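# Thread the ring gauge onto the ball screw's end

## Task

Turn the ring gauge onto the fine thread at the tip of the ball screw until it has gone on by two complete revolutions or more.

## Robot and tools

Robot: two arms, left_arm and right_arm, each with six revolute joints and a two-finger parallel gripper. Their bases sit on the table: left_arm at (+0.020, +0.266, 0) m, right_arm at (+0.035, -0.334, 0) m, both facing nearly straight along +x. Each arm has a wrist camera: cam_left_wrist and cam_right_wrist, both 616x616 fisheye images.

Scene frame: origin on the table top midway between the arms, +z up, +x out over the table, left_arm on the +y side. The names left and right are labels for the arms, not image sides. Each result prints a state line, left_arm: ... | right_arm: ..., with end_effector_position (metres) and end_effector_quat_wxyz in this frame. The position is the point between the finger pads, roughly 1 cm short of the fingertips; it can be reported slightly wrong, more so when the arm is stretched out.

Gripper axes: the fingers point along the gripper's own +z, and they open and close along its y. All motion offsets are expressed in these gripper axes, not the scene frame.

The 14-number row, used by both motion tools: left_arm dx, dy, dz, rx, ry, rz, opening, then right_arm dx, dy, dz, rx, ry, rz, opening. Always give all 14, each in [-1, 1], even if one arm stays put. dx..rz are an offset of the target from a reference pose: the gripper's pose in the most recent result that showed it (or, before any such result, or in a second or later call within one reply, where the gripper is when the motion starts). Scale: 1.0 equals 0.6 m for dx, dy, dz and 180 degrees for rotation; rx, ry, rz form a single rotation vector. Opening is absolute, not an offset: +1 fully open (0.094 m), -1 closed. Zero offsets do not mean hold still; they pull the arm back to the reference pose.

execute_actions: argument actions, a list with at most one item. Empty list: just report the state. {"rows": [[14 numbers], ...], "steps": n}: an action of up to 15 control steps of 1/30 s (default 15); one row per step, the last row repeating if rows run out. Every row is an offset from the same reference pose, not from the row before. {"steps": n} without rows: a wait of up to 300 steps, counted from the last result, including your reply time. Optional pictures (boolean) controls whether images are returned; by default they are. A refused call sends nothing.

move: target is one 14-number row as above; speed is the top path speed in m/s, 0.002 to 0.5 (default 0.25), with turning capped at twice that in rad/s. Each gripper travels in a straight line toward its target; both paths finish together, lasting 0.5 to 10 s (cut off at 10 s). The opening is sent when the move begins. The paths ignore obstacles and the other arm. Grippers lag and may overshoot speed, especially near full reach. The result adds a move: line with the ending (done, off_target, moving, held, fault) and limits that acted (paced = pose clipped; held = some steps blocked, after which the arm may jump fast), plus each gripper's distance from its target.



Controller behaviour: each step the commanded pose is clipped to within 70 mm and 16 degrees of the measured pose, then solved by damped IK favouring position over orientation. Arms tend to end a centimetre or more low and can sag further with repeated zero offsets; to hold an arm, send the offset back to the desired pose in the first call of a reply and zeros later, aiming higher if it still droops. After an action the arm only continues to its last clipped pose, so long moves may need several calls. A Hand target line shows where the controller is driving each gripper. HELD marks steps where the clearance check withheld your command; a pose unreachable line names the arm affected. Joint ranges (rad): waist -2.618 to 3.054, shoulder 0 to 3.142, elbow 0 to 3.142, wrist pitch -1.571 to 1.571, wrist yaw -1.571 to 1.571, wrist roll -2.094 to 2.094. Wrist roll range limits how far a single grasp can twist, so screwing needs regrasping cycles. The simulation keeps running while you think.

Gripping: grip_measured reports the finger opening on the command scale (per-gripper error up to about 1 mm). Command about 0.03 below grip_measured for a firm hold, less for a light one. Pads push up to about 50-62 N, less on thin parts.

Hazards: occasional tugs on held parts or pushes on loose ones. Do not drop, slam or shove objects, and never let anything leave the table. Faster contact and targets set deeper past contact press harder. Keep the arms from colliding. Holding loads heats motors: MOTOR HOT appears at 75 °C, 90 °C pauses that arm for 10 s, and 100 °C makes it go limp and fall; these stops appear as OVER-TEMPERATURE FAULT lines. Smooth, efficient, quick motion is preferred.

Each tool is called after ">>>" as name([rows], argument=value, ...), one row to a line, values as JSON.

## Session

>>> execute_actions(actions=[])

Scene clock: 0.00 s of 5200.00 s.
left_arm: end_effector_position=(+0.5436, +0.0756, +0.2730) grip_measured=+1.000 end_effector_quat_wxyz=(+0.590, +0.664, +0.379, +0.259) | right_arm: end_effector_position=(+0.0793, -0.1306, +0.1391) grip_measured=+1.000 end_effector_quat_wxyz=(+0.007, +0.831, -0.556, +0.017)
Joint positions: left_arm=[-0.218  1.792  1.313  0.292  0.409  1.541  0.094] | right_arm=[ 1.363  1.35   1.155 -1.401  0.027 -0.59   0.094]
Joint velocities: left_arm=[ 0.007 -0.007  0.007 -0.081 -0.022 -0.051  0.   ] | right_arm=[ 0.017  0.012 -0.002 -0.022 -0.066  0.022  0.   ]
Motor temperatures (°C, as the motors report them): left_arm=[29 38 41 35 28 28] | right_arm=[28 50 38 30 31 28]
Hand target (left_arm): +0.543, +0.075, +0.271; +0.587, +0.667, +0.384, +0.253
Hand target (right_arm): +0.079, -0.129, +0.142; +0.001, +0.831, -0.556, +0.013

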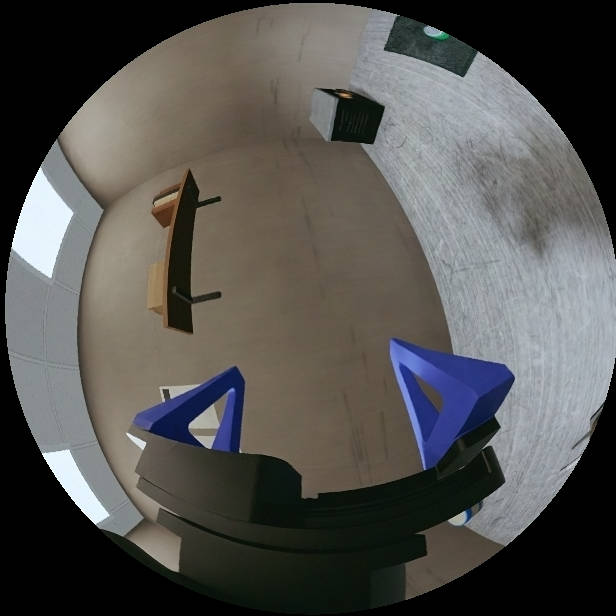

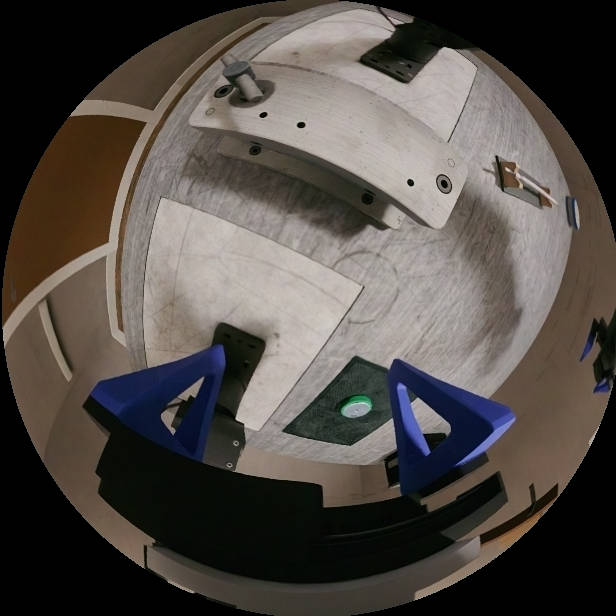

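>>> zoom_image(camera="cam_right_wrist", region=[470, 130, 600, 260])

Region (470, 130, 600, 260) of cam_right_wrist's 616x616 image, scaled by 3.877, with more detail than that image has.

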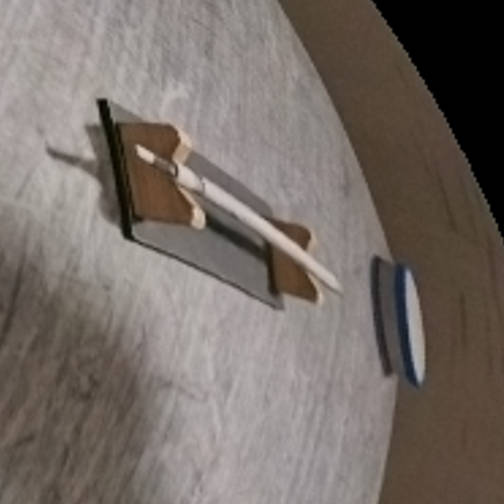

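>>> move(target=[0.054,-0.151,-0.388,0.068,0.583,-0.679,1,0.304,-0.128,0.02,0,0,0,1], speed=0.35)

Scene clock: 124.63 s of 5200.00 s.
left_arm: end_effector_position=(+0.3708, +0.2368, +0.2199) grip_measured=+1.000 end_effector_quat_wxyz=(+0.071, -0.296, +0.952, -0.027) | right_arm: end_effector_position=(+0.2123, -0.2750, +0.1300) grip_measured=+1.000 end_effector_quat_wxyz=(+0.016, +0.832, -0.555, +0.013)
Joint positions: left_arm=[-0.083  1.796  1.919 -1.542 -0.003 -0.69   0.094] | right_arm=[ 0.342  1.254  1.049 -1.376  0.04  -1.614  0.094]
Joint velocities: left_arm=[ 0.022  0.027  0.002 -0.066  0.007  0.037  0.   ] | right_arm=[ 0.002  0.007 -0.012 -0.022 -0.007 -0.051  0.   ]
Motor temperatures (°C, as the motors report them): left_arm=[29 49 45 42 28 28] | right_arm=[28 49 42 29 30 28]
Hand target (left_arm): +0.362, +0.239, +0.221; +0.062, -0.305, +0.950, -0.027
Hand target (right_arm): +0.218, -0.273, +0.134; +0.007, +0.831, -0.556, +0.016
Off the commanded pose (left_arm): 0.011 m, 9 deg.
Off the commanded pose (right_arm): 0.010 m, 1 deg.
joint sent to its limit (left arm) — the command would take joint 4 (wrist pitch) past its lower limit, so that joint was sent only as far as its limit.
After step 90, 117.00 s passed at rest.
move: off_target (left_arm)

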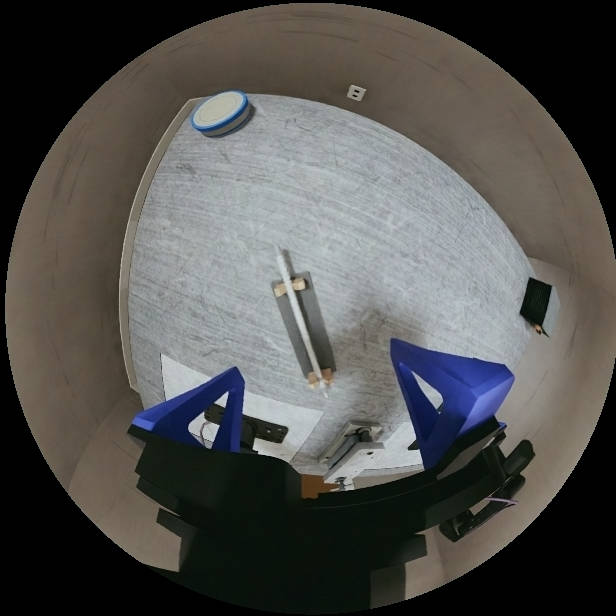

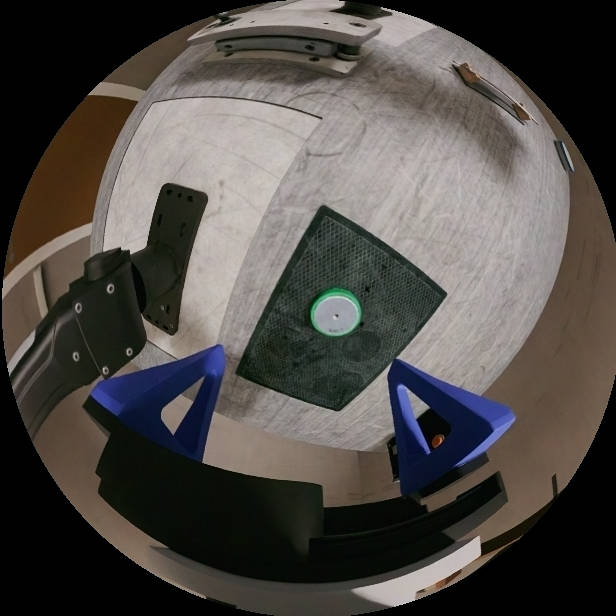

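>>> zoom_image(camera="cam_left_wrist", region=[220, 235, 390, 405])

Region (220, 235, 390, 405) of cam_left_wrist's 616x616 image, scaled by 2.965, with more detail than that image has.

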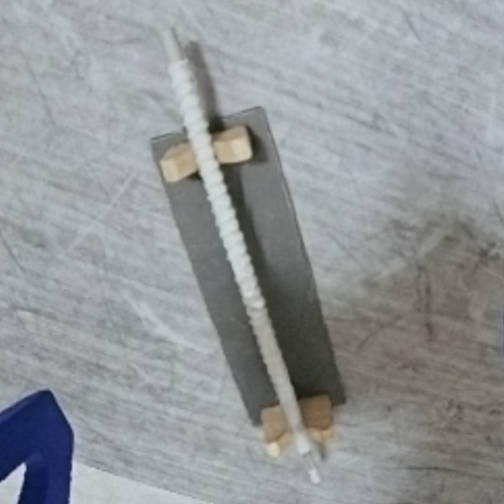

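>>> move(target=[0.255,0.010,0.12,-0.031,0.037,-0.0245,1,0.024,-0.052,0.105,0.004,-0.0125,0,1], speed=0.2)

Scene clock: 182.10 s of 5200.00 s.
left_arm: end_effector_position=(+0.2527, +0.1547, +0.1297) grip_measured=+1.000 end_effector_quat_wxyz=(-0.011, -0.331, +0.943, +0.002) | right_arm: end_effector_position=(+0.2486, -0.2797, +0.0708) grip_measured=+1.000 end_effector_quat_wxyz=(-0.000, +0.832, -0.554, +0.009)
Joint positions: left_arm=[-0.436  1.536  1.279 -1.333  0.013 -1.115  0.094] | right_arm=[ 0.244  1.391  0.914 -1.081  0.014 -1.713  0.094]
Joint velocities: left_arm=[ 0.022  0.012  0.017 -0.007  0.051 -0.095  0.   ] | right_arm=[ 0.002 -0.012 -0.002 -0.022 -0.022  0.022  0.   ]
Motor temperatures (°C, as the motors report them): left_arm=[29 50 42 37 28 28] | right_arm=[28 46 43 29 30 28]
Hand target (left_arm): +0.251, +0.154, +0.131; -0.004, -0.334, +0.942, -0.003
Hand target (right_arm): +0.246, -0.279, +0.067; -0.001, +0.832, -0.555, +0.000
Off the commanded pose (left_arm): 0.001 m, 1 deg.
Off the commanded pose (right_arm): 0.004 m, 1 deg.
After step 90, 53.00 s passed at rest.
move: done

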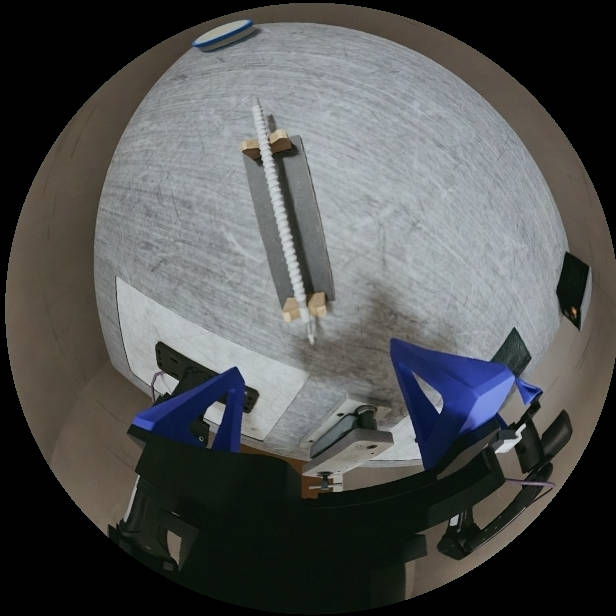

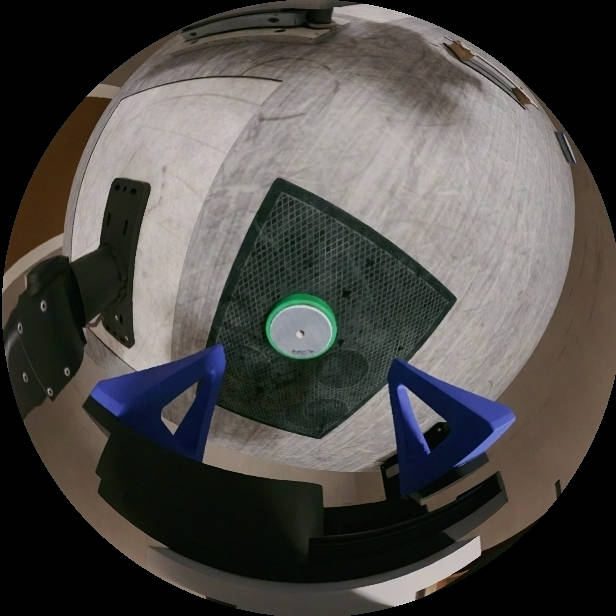

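>>> zoom_image(camera="cam_left_wrist", region=[260, 260, 360, 360])

>>> zoom_image(camera="cam_left_wrist", region=[220, 80, 320, 180])

Region (260, 260, 360, 360) of cam_left_wrist's 616x616 image, scaled by 5.040, with more detail than that image has.

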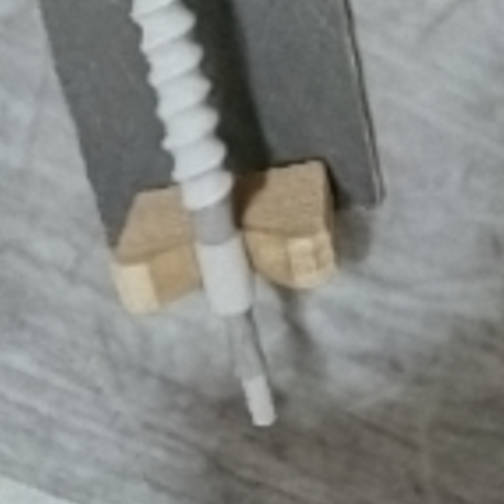

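Region (220, 80, 320, 180) of cam_left_wrist's 616x616 image, scaled by 5.040, with more detail than that image has.

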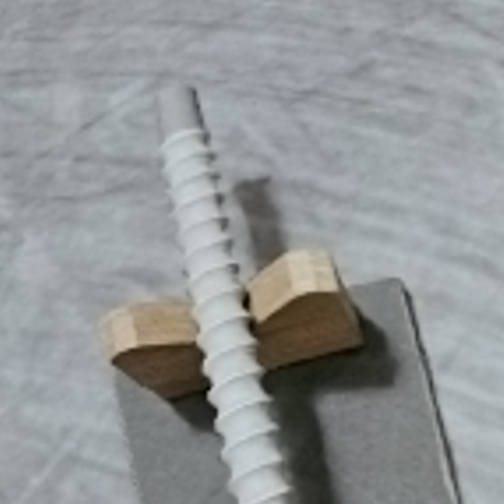

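>>> move(target=[-0.075,0.0133,0.075,0.0035,-0.006,0,-0.2,0.0075,0.0077,0.068,0,-0.004,0,0.55], speed=0.12)

>>> zoom_image(camera="cam_left_wrist", region=[240, 250, 400, 410])

>>> zoom_image(camera="cam_right_wrist", region=[230, 270, 390, 430])

Scene clock: 267.90 s of 5200.00 s.
left_arm: end_effector_position=(+0.2828, +0.1866, +0.0907) grip_measured=-0.198 end_effector_quat_wxyz=(+0.004, -0.334, +0.943, -0.006) | right_arm: end_effector_position=(+0.2490, -0.2858, +0.0337) grip_measured=+0.553 end_effector_quat_wxyz=(-0.004, +0.833, -0.554, +0.013)
Joint positions: left_arm=[-0.289  1.583  1.169 -1.144  0.005 -0.973  0.038] | right_arm=[ 0.216  1.425  0.787 -0.91   0.013 -1.743  0.073]
Joint velocities: left_arm=[-0.022  0.012 -0.007 -0.051  0.066 -0.037 -0.   ] | right_arm=[ 0.002 -0.012 -0.007 -0.066  0.037 -0.007  0.   ]
Motor temperatures (°C, as the motors report them): left_arm=[29 46 42 34 28 28] | right_arm=[28 45 40 28 30 28]
Hand target (left_arm): +0.282, +0.190, +0.084; +0.001, -0.331, +0.944, +0.001
Hand target (right_arm): +0.246, -0.286, +0.030; -0.004, +0.832, -0.554, +0.004
Off the commanded pose (left_arm): 0.007 m, 1 deg.
Off the commanded pose (right_arm): 0.004 m, 1 deg.
After step 90, 81.70 s passed at rest.
move: done

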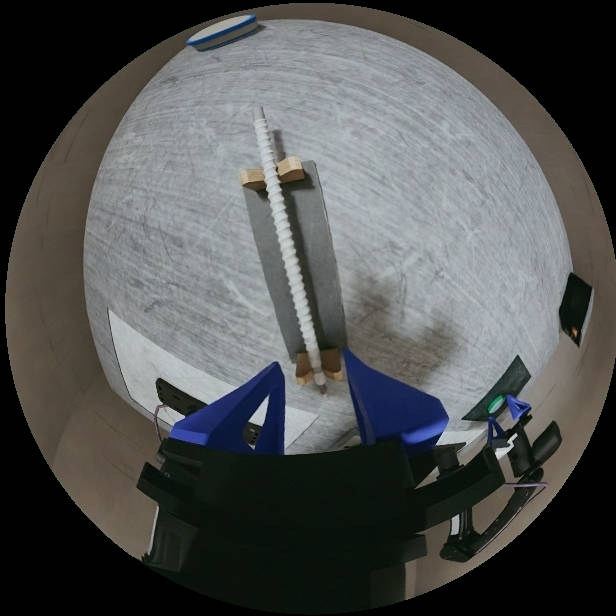

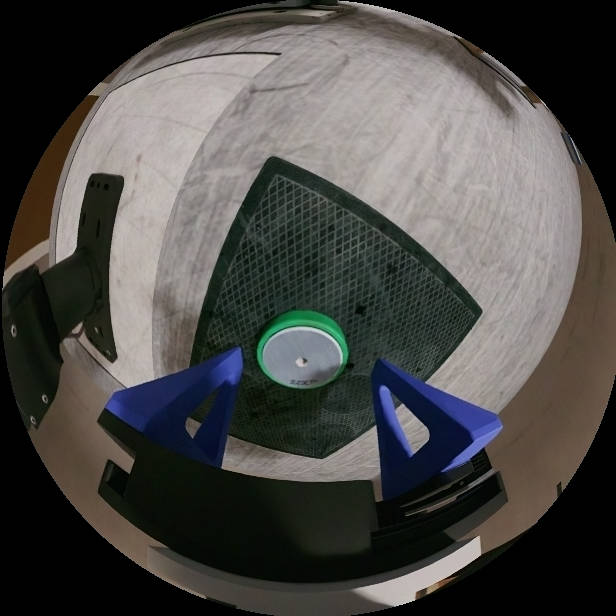

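Region (240, 250, 400, 410) of cam_left_wrist's 616x616 image, scaled by 3.150, with more detail than that image has.

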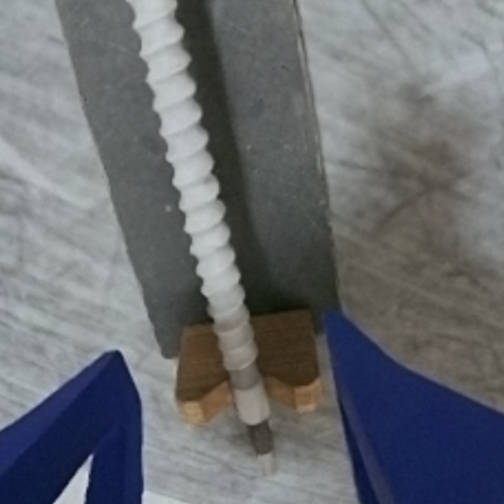

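Region (230, 270, 390, 430) of cam_right_wrist's 616x616 image, scaled by 3.150, with more detail than that image has.

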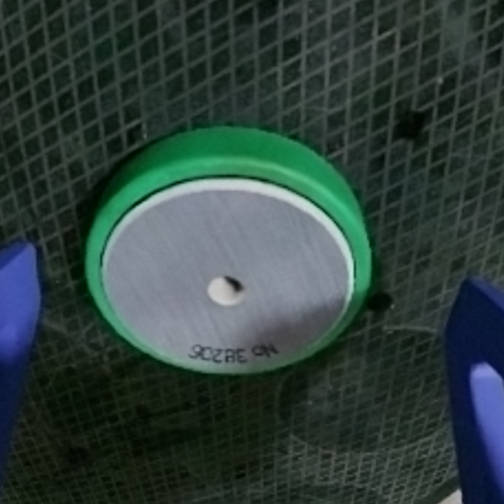

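>>> move(target=[-0.0133,0.009,0.055,0,0,0,-0.2,0,0.009,0.027,0,-0.004,0,0.55], speed=0.06)

>>> zoom_image(camera="cam_left_wrist", region=[240, 280, 400, 440])

>>> zoom_image(camera="cam_right_wrist", region=[230, 270, 390, 430])

Scene clock: 286.93 s of 5200.00 s.
left_arm: end_effector_position=(+0.2877, +0.1932, +0.0649) grip_measured=-0.198 end_effector_quat_wxyz=(+0.010, -0.335, +0.942, -0.010) | right_arm: end_effector_position=(+0.2484, -0.2875, +0.0224) grip_measured=+0.553 end_effector_quat_wxyz=(-0.010, +0.833, -0.552, +0.019)
Joint positions: left_arm=[-0.261  1.601  1.082 -1.023  0.005 -0.948  0.038] | right_arm=[ 0.209  1.425  0.737 -0.843  0.013 -1.753  0.073]
Joint velocities: left_arm=[ 0.007 -0.002  0.007  0.022 -0.022  0.022 -0.001] | right_arm=[-0.007 -0.002  0.012  0.007  0.051 -0.037 -0.001]
Motor temperatures (°C, as the motors report them): left_arm=[29 44 42 34 28 28] | right_arm=[28 45 40 28 30 28]
Hand target (left_arm): +0.286, +0.196, +0.058; +0.004, -0.334, +0.943, -0.006
Hand target (right_arm): +0.244, -0.288, +0.018; -0.007, +0.833, -0.554, +0.008
Off the commanded pose (left_arm): 0.008 m, 1 deg.
Off the commanded pose (right_arm): 0.006 m, 1 deg.
After step 90, 14.97 s passed at rest.
move: done

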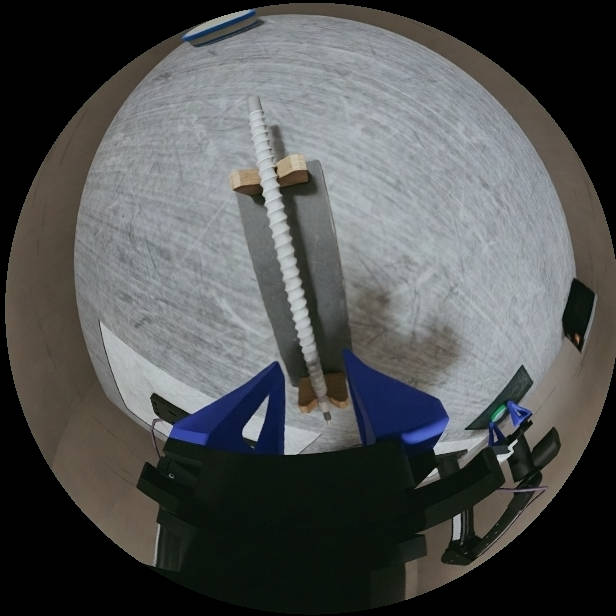

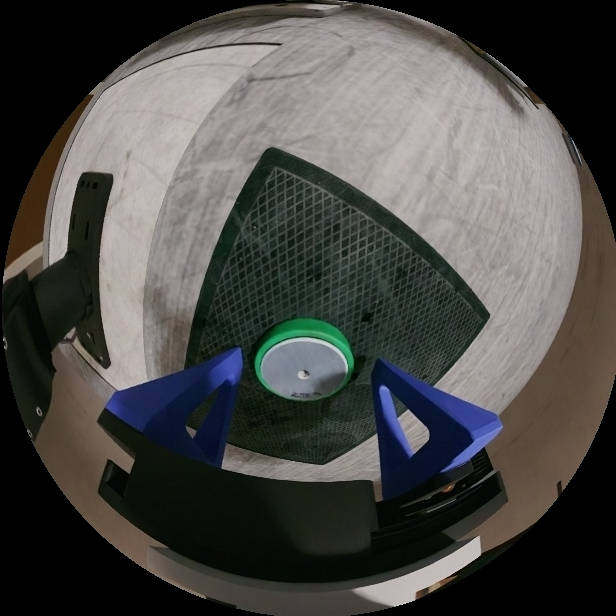

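Region (240, 280, 400, 440) of cam_left_wrist's 616x616 image, scaled by 3.150, with more detail than that image has.

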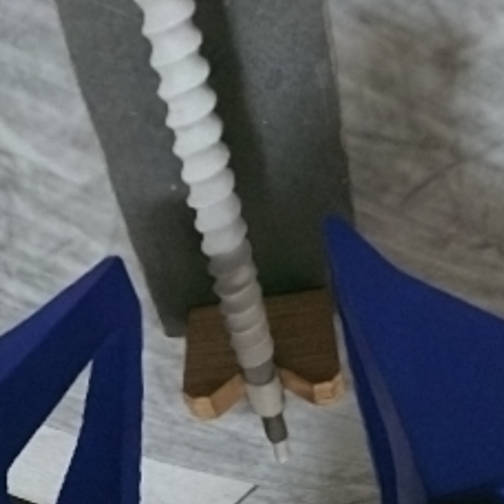

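Region (230, 270, 390, 430) of cam_right_wrist's 616x616 image, scaled by 3.150, with more detail than that image has.

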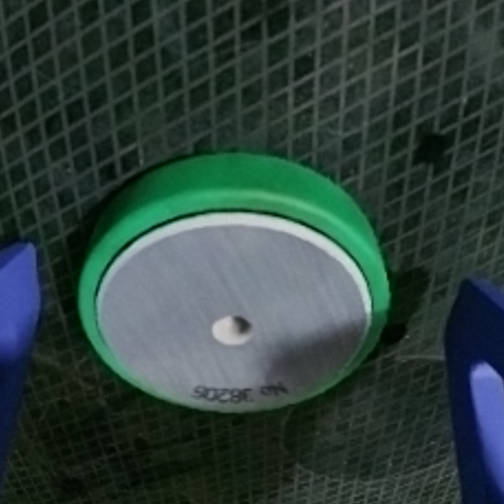

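>>> move(target=[-0.0133,0.005,0.043,0,0,0,-0.2,0,0,0,0,0,0.98,0.55], speed=0.5)

>>> zoom_image(camera="cam_left_wrist", region=[240, 300, 400, 460])

>>> zoom_image(camera="cam_right_wrist", region=[230, 270, 390, 430])

Scene clock: 315.07 s of 5200.00 s.
left_arm: end_effector_position=(+0.2970, +0.1970, +0.0482) grip_measured=-0.198 end_effector_quat_wxyz=(+0.021, -0.335, +0.942, -0.017) | right_arm: end_effector_position=(+0.2483, -0.2861, +0.0224) grip_measured=+0.553 end_effector_quat_wxyz=(+0.016, +0.522, +0.852, +0.012)
Joint positions: left_arm=[-0.239  1.629  1.041 -0.93   0.005 -0.927  0.038] | right_arm=[ 0.209  1.425  0.737 -0.843  0.006  1.318  0.073]
Joint velocities: left_arm=[ 0.012 -0.007 -0.012 -0.037  0.007  0.022 -0.001] | right_arm=[-0.027  0.007 -0.032  0.007  0.081 -0.007  0.   ]
Motor temperatures (°C, as the motors report them): left_arm=[29 43 41 34 28 28] | right_arm=[28 45 40 28 30 28]
Hand target (left_arm): +0.292, +0.201, +0.039; +0.011, -0.335, +0.942, -0.010
Hand target (right_arm): +0.248, -0.288, +0.022; +0.019, +0.526, +0.850, +0.009
Off the commanded pose (left_arm): 0.011 m, 1 deg.
Off the commanded pose (right_arm): 0.001 m, 1 deg.
After step 90, 21.30 s passed at rest.
move: off_target (left_arm)

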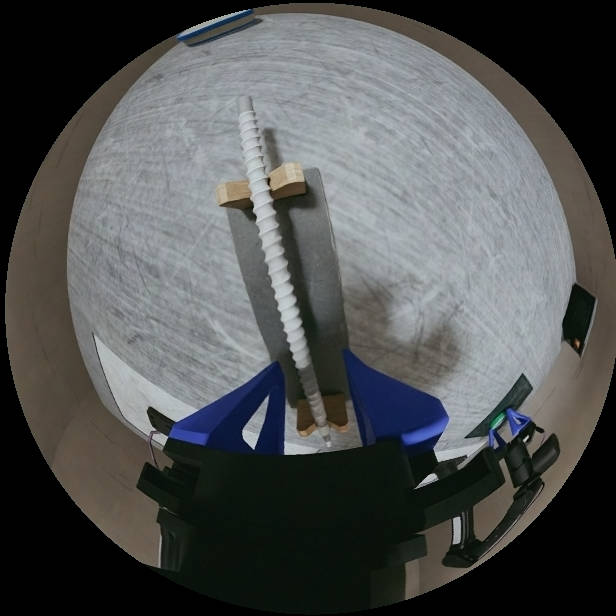

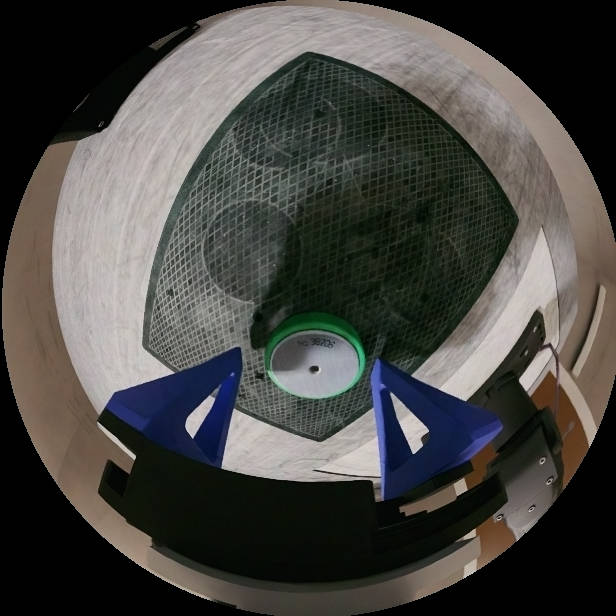

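Region (240, 300, 400, 460) of cam_left_wrist's 616x616 image, scaled by 3.150, with more detail than that image has.

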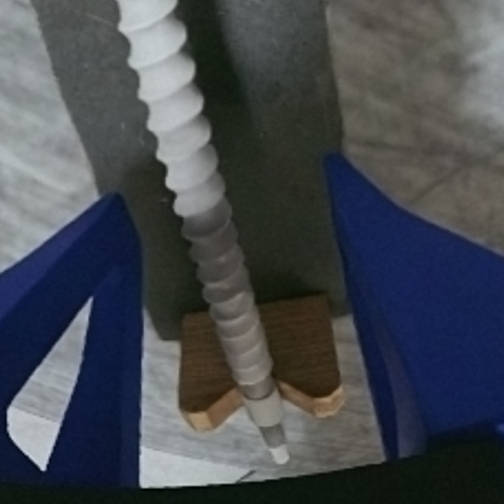

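Region (230, 270, 390, 430) of cam_right_wrist's 616x616 image, scaled by 3.150, with more detail than that image has.

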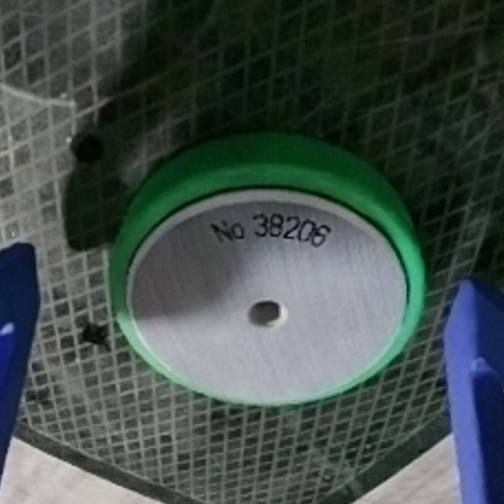

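>>> execute_actions([
  {"rows": [[-0.002,0.0015,0.012,0,0,-0.002,-0.2,-0.0013,-0.0008,0,0.0036,0.001,0.0013,0.55],[-0.004,0.003,0.015,0,0,-0.0035,-0.2,-0.0025,-0.0017,0,0.0072,0.002,0.0025,0.55],[-0.006,0.0045,0.017,0,0,-0.005,-0.2,-0.0038,-0.0025,0,0.0108,0.003,0.0038,0.55],[-0.008,0.006,0.019,0,0,-0.0065,-0.2,-0.005,-0.0034,0,0.0143,0.0039,0.005,0.55],[-0.0095,0.0072,0.021,0,0,-0.008,-0.2,-0.0063,-0.0042,0,0.0179,0.0048,0.0063,0.55],[-0.0095,0.0072,0.022,0,0,-0.008,-0.2,-0.0076,-0.0051,0,0.0215,0.0058,0.0076,0.55]], "steps": 15},
], pictures=false)

>>> execute_actions([
  {"steps": 10},
], pictures=true)

>>> zoom_image(camera="cam_left_wrist", region=[240, 300, 400, 460])

>>> zoom_image(camera="cam_right_wrist", region=[230, 270, 390, 430])

Scene clock: 392.93 s of 5200.00 s.
left_arm: end_effector_position=(+0.3026, +0.2013, +0.0447) grip_measured=-0.198 end_effector_quat_wxyz=(+0.031, -0.344, +0.938, -0.023) | right_arm: end_effector_position=(+0.2441, -0.2906, +0.0183) grip_measured=+0.553 end_effector_quat_wxyz=(-0.009, +0.531, +0.847, -0.011)
Joint positions: left_arm=[-0.22   1.629  1.025 -0.89   0.006 -0.927  0.038] | right_arm=[ 0.192  1.481  0.768 -0.885  0.004  1.32   0.073]
Joint velocities: left_arm=[-0.002  0.012 -0.027  0.007  0.007 -0.007  0.001] | right_arm=[ 0.012 -0.012 -0.007 -0.051 -0.022 -0.037  0.   ]
Motor temperatures (°C, as the motors report them): left_arm=[29 42 40 32 28 28] | right_arm=[28 44 40 28 30 28]
Hand target (left_arm): +0.299, +0.204, +0.035; +0.021, -0.347, +0.937, -0.017
Hand target (right_arm): +0.247, -0.292, +0.022; -0.009, +0.533, +0.846, -0.011
Off the commanded pose (left_arm): 0.011 m, 1 deg.
Off the commanded pose (right_arm): 0.005 m, 0 deg.
Steps of this call (steps 1 to 90: nothing new was sent; then 74.37 s passed at rest; steps 91 to 105: all 15 steps of this action). Readings (end_effector_position):
91: left_arm (+0.2974, +0.1969, +0.0483) | right_arm (+0.2483, -0.2861, +0.0224)
92: left_arm (+0.2982, +0.1967, +0.0483) | right_arm (+0.2480, -0.2862, +0.0222)
94: left_arm (+0.3005, +0.1970, +0.0482) | right_arm (+0.2464, -0.2869, +0.0207)
98: left_arm (+0.3015, +0.2010, +0.0454) | right_arm (+0.2459, -0.2898, +0.0182)
105: the state above

Scene clock: 393.27 s of 5200.00 s.
left_arm: end_effector_position=(+0.3032, +0.2011, +0.0448) grip_measured=-0.198 end_effector_quat_wxyz=(+0.032, -0.344, +0.938, -0.024) | right_arm: end_effector_position=(+0.2431, -0.2908, +0.0184) grip_measured=+0.553 end_effector_quat_wxyz=(-0.010, +0.531, +0.847, -0.012)
Joint positions: left_arm=[-0.22   1.629  1.025 -0.887  0.006 -0.927  0.038] | right_arm=[ 0.192  1.481  0.768 -0.89   0.004  1.32   0.073]
Joint velocities: left_arm=[-0.017 -0.022  0.007 -0.081 -0.051  0.007 -0.001] | right_arm=[-0.012  0.002  0.002  0.022  0.007 -0.037 -0.   ]
Motor temperatures (°C, as the motors report them): left_arm=[29 42 40 32 28 28] | right_arm=[28 44 41 28 30 28]
Hand target (left_arm): +0.299, +0.204, +0.035; +0.021, -0.347, +0.937, -0.017
Hand target (right_arm): +0.247, -0.292, +0.022; -0.009, +0.533, +0.846, -0.011
Off the commanded pose (left_arm): 0.011 m, 2 deg.
Off the commanded pose (right_arm): 0.006 m, 0 deg.
Steps of this call (steps 1 to 10: nothing new was sent). Readings (end_effector_position):
1: left_arm (+0.3028, +0.2012, +0.0448) | right_arm (+0.2438, -0.2907, +0.0183)
2: left_arm (+0.3029, +0.2012, +0.0448) | right_arm (+0.2436, -0.2907, +0.0184)
4: left_arm (+0.3030, +0.2011, +0.0448) | right_arm (+0.2434, -0.2908, +0.0184)
8: left_arm (+0.3032, +0.2011, +0.0448) | right_arm (+0.2431, -0.2908, +0.0184)
10: the state above

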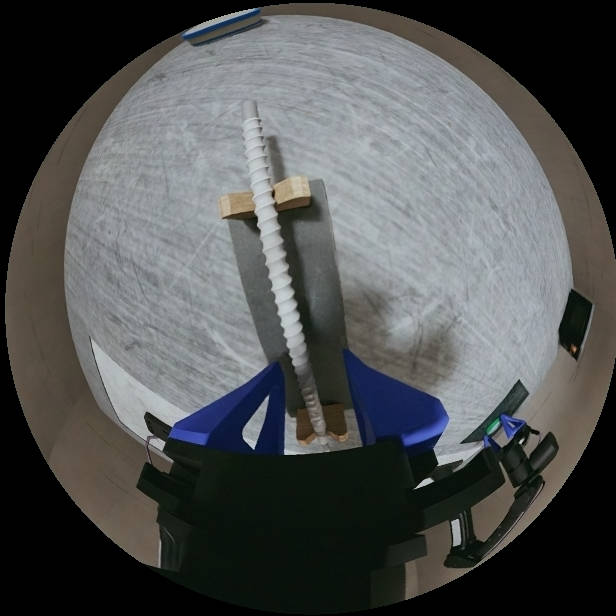

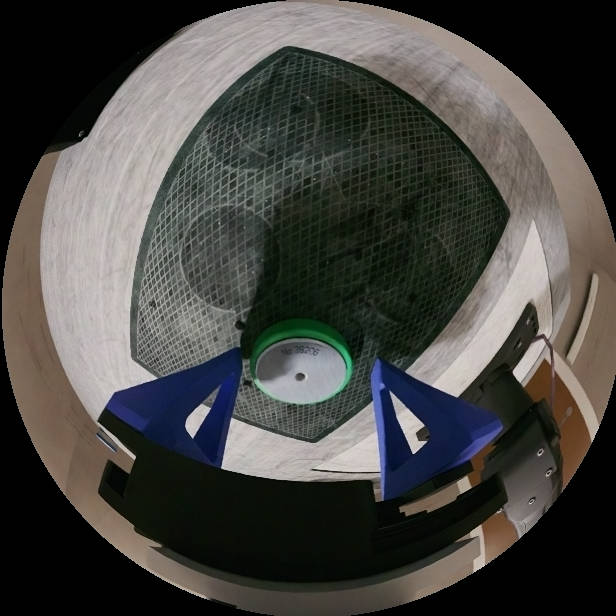

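Region (240, 300, 400, 460) of cam_left_wrist's 616x616 image, scaled by 3.150, with more detail than that image has.

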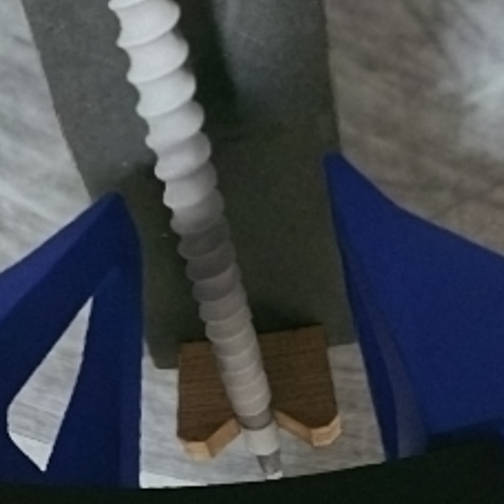

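Region (230, 270, 390, 430) of cam_right_wrist's 616x616 image, scaled by 3.150, with more detail than that image has.

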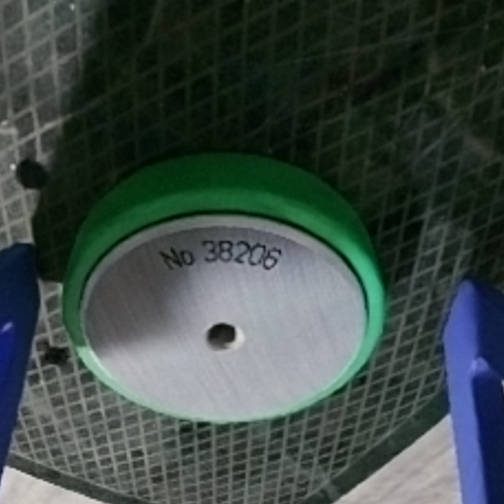

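>>> execute_actions([
  {"rows": [[0.002,0.003,0,-0.002,0.0016,0,-0.2,-0.002,0.008,-0.004,-0.005,-0.0013,0,0.55],[0.004,0.0055,0,-0.004,0.0032,0,-0.2,-0.003,0.011,-0.0045,-0.0075,-0.002,0,0.55],[0.006,0.008,0,-0.006,0.0048,0,-0.2,-0.004,0.0145,-0.005,-0.01,-0.0026,0,0.55],[0.008,0.011,0,-0.0085,0.0064,0,-0.2,-0.005,0.018,-0.005,-0.012,-0.0032,0,0.55],[0.0105,0.014,0,-0.0105,0.008,0,-0.2,-0.0057,0.021,-0.0053,-0.0145,-0.0038,0,0.55],[0.0125,0.0165,0,-0.0127,0.0096,0,-0.2,-0.0064,0.024,-0.0053,-0.0166,-0.0044,0,0.55]], "steps": 15},
], pictures=false)

>>> execute_actions([
  {"steps": 10},
], pictures=true)

>>> zoom_image(camera="cam_left_wrist", region=[240, 300, 400, 460])

>>> zoom_image(camera="cam_right_wrist", region=[230, 270, 390, 430])

Scene clock: 424.57 s of 5200.00 s.
left_arm: end_effector_position=(+0.2965, +0.2026, +0.0443) grip_measured=-0.198 end_effector_quat_wxyz=(+0.020, -0.344, +0.939, -0.016) | right_arm: end_effector_position=(+0.2508, -0.2893, +0.0182) grip_measured=+0.553 end_effector_quat_wxyz=(+0.001, +0.531, +0.847, -0.002)
Joint positions: left_arm=[-0.22   1.629  1.025 -0.915  0.006 -0.927  0.038] | right_arm=[ 0.192  1.481  0.768 -0.858  0.004  1.32   0.073]
Joint velocities: left_arm=[-0.002  0.017 -0.017  0.007 -0.051  0.066  0.   ] | right_arm=[-0.007 -0.012 -0.007 -0.007 -0.007 -0.051  0.001]
Motor temperatures (°C, as the motors report them): left_arm=[29 42 40 32 28 28] | right_arm=[28 43 42 28 30 28]
Hand target (left_arm): +0.291, +0.204, +0.044; +0.011, -0.344, +0.939, -0.010
Hand target (right_arm): +0.258, -0.288, +0.021; +0.010, +0.531, +0.847, +0.006
Off the commanded pose (left_arm): 0.005 m, 1 deg.
Off the commanded pose (right_arm): 0.008 m, 1 deg.
Steps of this call (steps 1 to 90: nothing new was sent; then 27.80 s passed at rest; steps 91 to 105: all 15 steps of this action). Readings (end_effector_position):
91: left_arm (+0.3033, +0.2011, +0.0448) | right_arm (+0.2430, -0.2908, +0.0184)
92: left_arm (+0.3033, +0.2011, +0.0448) | right_arm (+0.2431, -0.2908, +0.0184)
94: left_arm (+0.3029, +0.2012, +0.0448) | right_arm (+0.2440, -0.2906, +0.0183)
98: left_arm (+0.2992, +0.2020, +0.0445) | right_arm (+0.2479, -0.2898, +0.0183)
105: the state above

Scene clock: 424.90 s of 5200.00 s.
left_arm: end_effector_position=(+0.2959, +0.2028, +0.0443) grip_measured=-0.198 end_effector_quat_wxyz=(+0.019, -0.344, +0.939, -0.016) | right_arm: end_effector_position=(+0.2514, -0.2891, +0.0182) grip_measured=+0.553 end_effector_quat_wxyz=(+0.002, +0.531, +0.847, -0.001)
Joint positions: left_arm=[-0.22   1.629  1.025 -0.917  0.006 -0.927  0.038] | right_arm=[ 0.192  1.481  0.768 -0.856  0.004  1.32   0.073]
Joint velocities: left_arm=[-0.007  0.002  0.027 -0.037 -0.051 -0.007  0.001] | right_arm=[ 0.002  0.002  0.002 -0.11   0.037 -0.007 -0.001]
Motor temperatures (°C, as the motors report them): left_arm=[29 42 40 32 28 28] | right_arm=[28 43 42 28 30 28]
Hand target (left_arm): +0.291, +0.204, +0.044; +0.011, -0.344, +0.939, -0.010
Hand target (right_arm): +0.258, -0.288, +0.021; +0.010, +0.531, +0.847, +0.006
Off the commanded pose (left_arm): 0.005 m, 1 deg.
Off the commanded pose (right_arm): 0.007 m, 1 deg.
Steps of this call (steps 1 to 10: nothing new was sent). Readings (end_effector_position):
1: left_arm (+0.2963, +0.2027, +0.0443) | right_arm (+0.2509, -0.2892, +0.0182)
2: left_arm (+0.2962, +0.2027, +0.0443) | right_arm (+0.2510, -0.2892, +0.0182)
4: left_arm (+0.2961, +0.2027, +0.0443) | right_arm (+0.2512, -0.2892, +0.0182)
8: left_arm (+0.2960, +0.2027, +0.0443) | right_arm (+0.2514, -0.2891, +0.0182)
10: the state above

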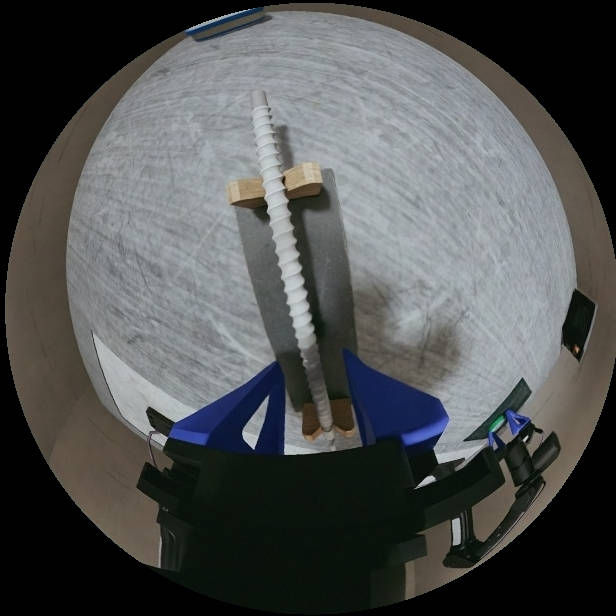

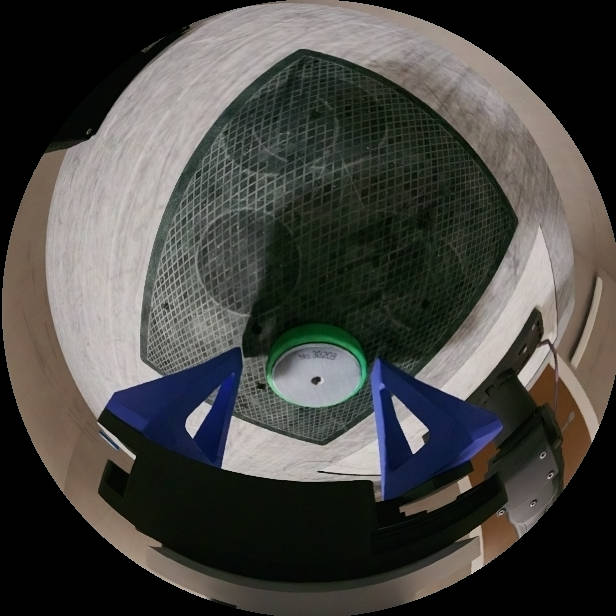

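Region (240, 300, 400, 460) of cam_left_wrist's 616x616 image, scaled by 3.150, with more detail than that image has.

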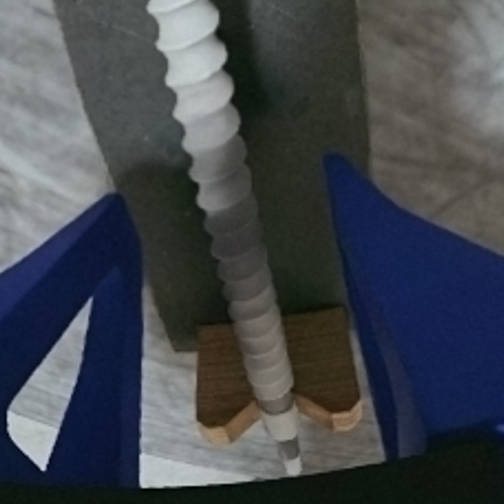

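Region (230, 270, 390, 430) of cam_right_wrist's 616x616 image, scaled by 3.150, with more detail than that image has.

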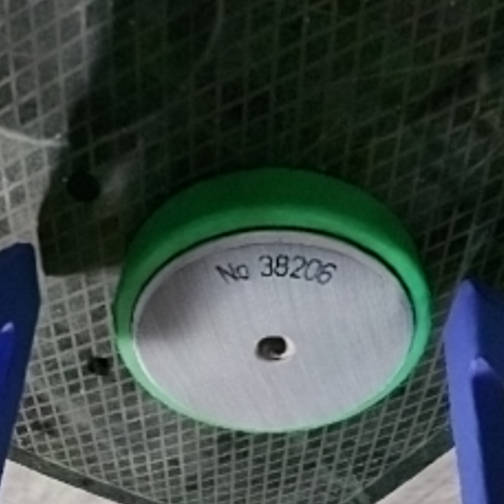

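>>> execute_actions([
  {"rows": [[0,0,0,0,0,0,-0.3,-0.0028,0.0106,-0.005,-0.0061,-0.0016,0.01,0.55],[0,0,0,0,0,0,-0.4,-0.0028,0.0106,-0.005,-0.0061,-0.0016,0.02,0.55],[0,0,0,0,0,0,-0.5,-0.0028,0.0106,-0.005,-0.0061,-0.0016,0.03,0.55],[0,0,0,0,0,0,-0.58,-0.0028,0.0106,-0.005,-0.0061,-0.0016,0.04,0.55],[0,0,0,0,0,0,-0.64,-0.0028,0.0106,-0.005,-0.0061,-0.0016,0.05,0.55],[0,0,0,0,0,0,-0.68,-0.0028,0.0106,-0.005,-0.0061,-0.0016,0.058,0.55],[0,0,0,0,0,0,-0.71,-0.0028,0.0106,-0.005,-0.0061,-0.0016,0.063,0.55],[0,0,0,0,0,0,-0.735,-0.0028,0.0106,-0.005,-0.0061,-0.0016,0.063,0.55],[0,0,0,0,0,0,-0.755,-0.0028,0.0106,-0.005,-0.0061,-0.0016,0.063,0.5],[0,0,0,0,0,0,-0.775,-0.0028,0.0106,-0.005,-0.0061,-0.0016,0.063,0.45],[0,0,0,0,0,0,-0.795,-0.0028,0.0106,-0.005,-0.0061,-0.0016,0.063,0.4],[0,0,0,0,0,0,-0.81,-0.0028,0.0106,-0.005,-0.0061,-0.0016,0.063,0.36],[0,0,0,0,0,0,-0.825,-0.0028,0.0106,-0.005,-0.0061,-0.0016,0.063,0.33],[0,0,0,0,0,0,-0.84,-0.0028,0.0106,-0.005,-0.0061,-0.0016,0.063,0.30],[0,0,0,0,0,0,-0.85,-0.0028,0.0106,-0.005,-0.0061,-0.0016,0.063,0.28]], "steps": 15},
], pictures=false)

>>> execute_actions([
  {"rows": [[0,0,0,0,0,0,-0.86,-0.0007,0.011,-0.005,-0.0063,-0.0004,0,0.26],[0,0,0,0,0,0,-0.87,-0.0007,0.011,-0.005,-0.0063,-0.0004,0,0.245],[0,0,0,0,0,0,-0.88,-0.0007,0.011,-0.005,-0.0063,-0.0004,0,0.23],[0,0,0,0,0,0,-0.88,-0.0007,0.011,-0.005,-0.0063,-0.0004,0,0.215],[0,0,0,0,0,0,-0.88,-0.0007,0.011,-0.005,-0.0063,-0.0004,0,0.2],[0,0,0,0,0,0,-0.88,-0.0007,0.011,-0.005,-0.0063,-0.0004,0,0.185],[0,0,0,0,0,0,-0.88,-0.0007,0.011,-0.005,-0.0063,-0.0004,0,0.17],[0,0,0,0,0,0,-0.88,-0.0007,0.011,-0.005,-0.0063,-0.0004,0,0.155],[0,0,0,0,0,0,-0.88,-0.0007,0.011,-0.005,-0.0063,-0.0004,0,0.14],[0,0,0,0,0,0,-0.88,-0.0007,0.011,-0.005,-0.0063,-0.0004,0,0.125],[0,0,0,0,0,0,-0.88,-0.0007,0.011,-0.005,-0.0063,-0.0004,0,0.11],[0,0,0,0,0,0,-0.88,-0.0007,0.011,-0.005,-0.0063,-0.0004,0,0.10],[0,0,0,0,0,0,-0.88,-0.0007,0.011,-0.005,-0.0063,-0.0004,0,0.09],[0,0,0,0,0,0,-0.88,-0.0007,0.011,-0.005,-0.0063,-0.0004,0,0.08],[0,0,0,0,0,0,-0.88,-0.0007,0.011,-0.005,-0.0063,-0.0004,0,0.07]], "steps": 15},
], pictures=false)

>>> execute_actions([
  {"rows": [[0,0,0,0,0,0,-0.88,-0.0007,0.011,-0.005,-0.0063,-0.0004,0,0.06],[0,0,0,0,0,0,-0.88,-0.0007,0.011,-0.005,-0.0063,-0.0004,0,0.05],[0,0,0,0,0,0,-0.88,-0.0007,0.011,-0.005,-0.0063,-0.0004,0,0.04]], "steps": 12},
], pictures=true)

>>> zoom_image(camera="cam_left_wrist", region=[240, 300, 400, 460])

>>> zoom_image(camera="cam_right_wrist", region=[230, 270, 390, 430])

Scene clock: 452.03 s of 5200.00 s.
left_arm: end_effector_position=(+0.2966, +0.2020, +0.0444) grip_measured=-0.820 end_effector_quat_wxyz=(+0.020, -0.344, +0.939, -0.018) | right_arm: end_effector_position=(+0.2514, -0.2889, +0.0182) grip_measured=+0.293 end_effector_quat_wxyz=(+0.002, +0.604, +0.797, -0.000)
Joint positions: left_arm=[-0.22   1.629  1.025 -0.914  0.009 -0.927  0.008] | right_arm=[ 0.192  1.481  0.768 -0.855  0.003  1.497  0.061]
Joint velocities: left_arm=[ 0.002 -0.002 -0.027 -0.022 -0.037  0.095 -0.001] | right_arm=[-0.017  0.007 -0.002  0.007  0.007  0.154 -0.021]
Motor temperatures (°C, as the motors report them): left_arm=[29 43 41 32 28 28] | right_arm=[28 43 42 28 30 28]
Hand target (left_arm): +0.296, +0.203, +0.044; +0.019, -0.344, +0.939, -0.016
Hand target (right_arm): +0.258, -0.288, +0.021; +0.009, +0.612, +0.791, +0.006
Off the commanded pose (left_arm): 0.001 m, 0 deg.
Off the commanded pose (right_arm): 0.007 m, 2 deg.
Steps of this call (steps 1 to 90: nothing new was sent; then 23.63 s passed at rest; steps 91 to 105: all 15 steps of this action). Readings (end_effector_position):
91: left_arm (+0.2959, +0.2028, +0.0443) | right_arm (+0.2514, -0.2891, +0.0182)
92: left_arm (+0.2959, +0.2028, +0.0443) | right_arm (+0.2514, -0.2891, +0.0182)
94: left_arm (+0.2959, +0.2028, +0.0443) | right_arm (+0.2514, -0.2891, +0.0182)
98: left_arm (+0.2959, +0.2028, +0.0443) | right_arm (+0.2514, -0.2889, +0.0182)
105: the state above

Scene clock: 452.53 s of 5200.00 s.
left_arm: end_effector_position=(+0.2966, +0.2020, +0.0444) grip_measured=-0.820 end_effector_quat_wxyz=(+0.020, -0.344, +0.939, -0.018) | right_arm: end_effector_position=(+0.2503, -0.2891, +0.0182) grip_measured=+0.087 end_effector_quat_wxyz=(+0.000, +0.604, +0.797, -0.002)
Joint positions: left_arm=[-0.22   1.629  1.025 -0.914  0.009 -0.927  0.008] | right_arm=[ 0.192  1.481  0.768 -0.86   0.003  1.498  0.051]
Joint velocities: left_arm=[-0.002 -0.017 -0.022 -0.051 -0.095  0.037  0.001] | right_arm=[ 0.002  0.002 -0.037  0.007  0.037 -0.007 -0.004]
Motor temperatures (°C, as the motors report them): left_arm=[29 43 41 32 28 28] | right_arm=[28 43 42 28 30 28]
Hand target (left_arm): +0.297, +0.202, +0.044; +0.020, -0.344, +0.939, -0.018
Hand target (right_arm): +0.258, -0.288, +0.021; +0.009, +0.604, +0.797, +0.007
Off the commanded pose (left_arm): 0.000 m, 0 deg.
Off the commanded pose (right_arm): 0.008 m, 1 deg.
Steps of this call (steps 1 to 15: all 15 steps of this action). Readings (end_effector_position):
1: left_arm (+0.2966, +0.2020, +0.0444) | right_arm (+0.2511, -0.2890, +0.0182)
2: left_arm (+0.2966, +0.2020, +0.0444) | right_arm (+0.2509, -0.2890, +0.0182)
4: left_arm (+0.2966, +0.2020, +0.0444) | right_arm (+0.2503, -0.2891, +0.0182)
8: left_arm (+0.2966, +0.2020, +0.0444) | right_arm (+0.2499, -0.2892, +0.0182)
15: the state above

Scene clock: 452.93 s of 5200.00 s.
left_arm: end_effector_position=(+0.2966, +0.2020, +0.0444) grip_measured=-0.820 end_effector_quat_wxyz=(+0.020, -0.344, +0.939, -0.018) | right_arm: end_effector_position=(+0.2506, -0.2891, +0.0182) grip_measured=+0.079 end_effector_quat_wxyz=(+0.001, +0.604, +0.797, -0.001)
Joint positions: left_arm=[-0.22   1.629  1.025 -0.914  0.009 -0.927  0.008] | right_arm=[ 0.192  1.481  0.768 -0.859  0.003  1.498  0.051]
Joint velocities: left_arm=[-0.032 -0.002 -0.012 -0.007 -0.022 -0.095 -0.   ] | right_arm=[ 0.007  0.002 -0.012 -0.037 -0.022  0.007  0.002]
Motor temperatures (°C, as the motors report them): left_arm=[29 43 41 32 28 28] | right_arm=[28 43 42 28 30 28]
Hand target (left_arm): +0.297, +0.202, +0.044; +0.020, -0.344, +0.939, -0.018
Hand target (right_arm): +0.257, -0.288, +0.021; +0.007, +0.604, +0.797, +0.006
Off the commanded pose (left_arm): 0.000 m, 0 deg.
Off the commanded pose (right_arm): 0.007 m, 1 deg.
Steps of this call (steps 1 to 12: all 12 steps of this action). Readings (end_effector_position):
1: left_arm (+0.2966, +0.2020, +0.0444) | right_arm (+0.2505, -0.2891, +0.0182)
2: left_arm (+0.2966, +0.2020, +0.0444) | right_arm (+0.2506, -0.2891, +0.0182)
4: left_arm (+0.2966, +0.2020, +0.0444) | right_arm (+0.2506, -0.2891, +0.0182)
8: left_arm (+0.2966, +0.2020, +0.0444) | right_arm (+0.2506, -0.2891, +0.0182)
12: the state above

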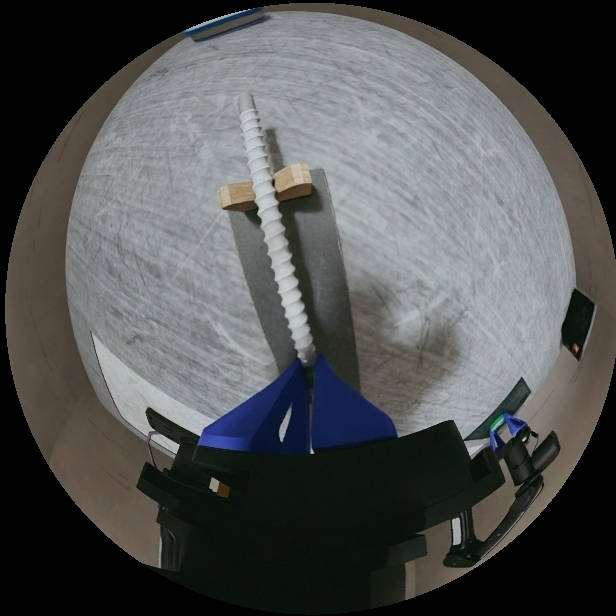

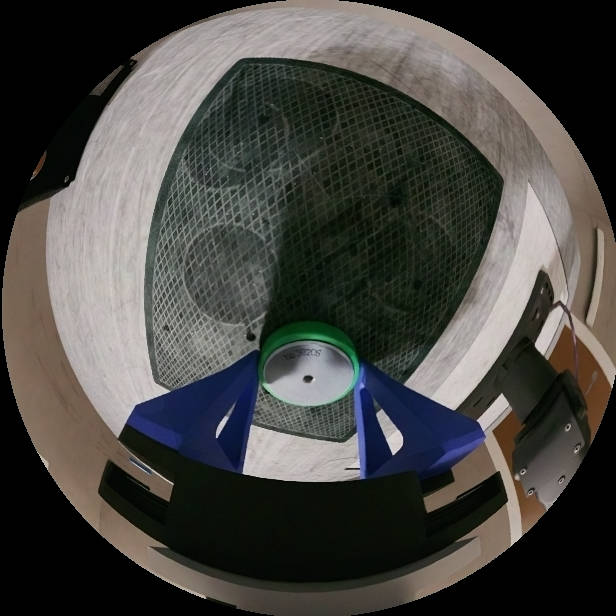

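Region (240, 300, 400, 460) of cam_left_wrist's 616x616 image, scaled by 3.150, with more detail than that image has.

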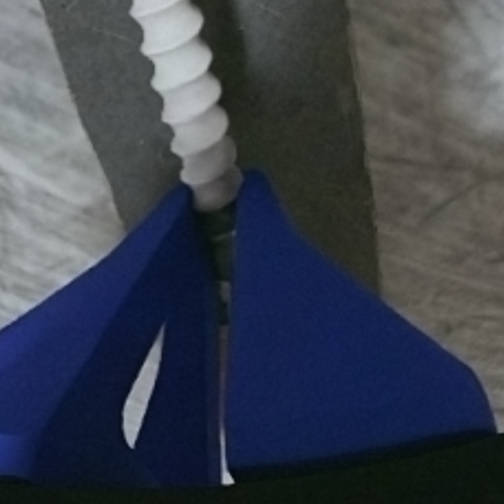

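Region (230, 270, 390, 430) of cam_right_wrist's 616x616 image, scaled by 3.150, with more detail than that image has.

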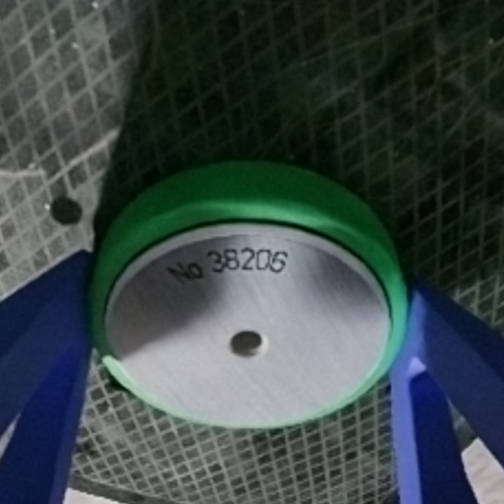

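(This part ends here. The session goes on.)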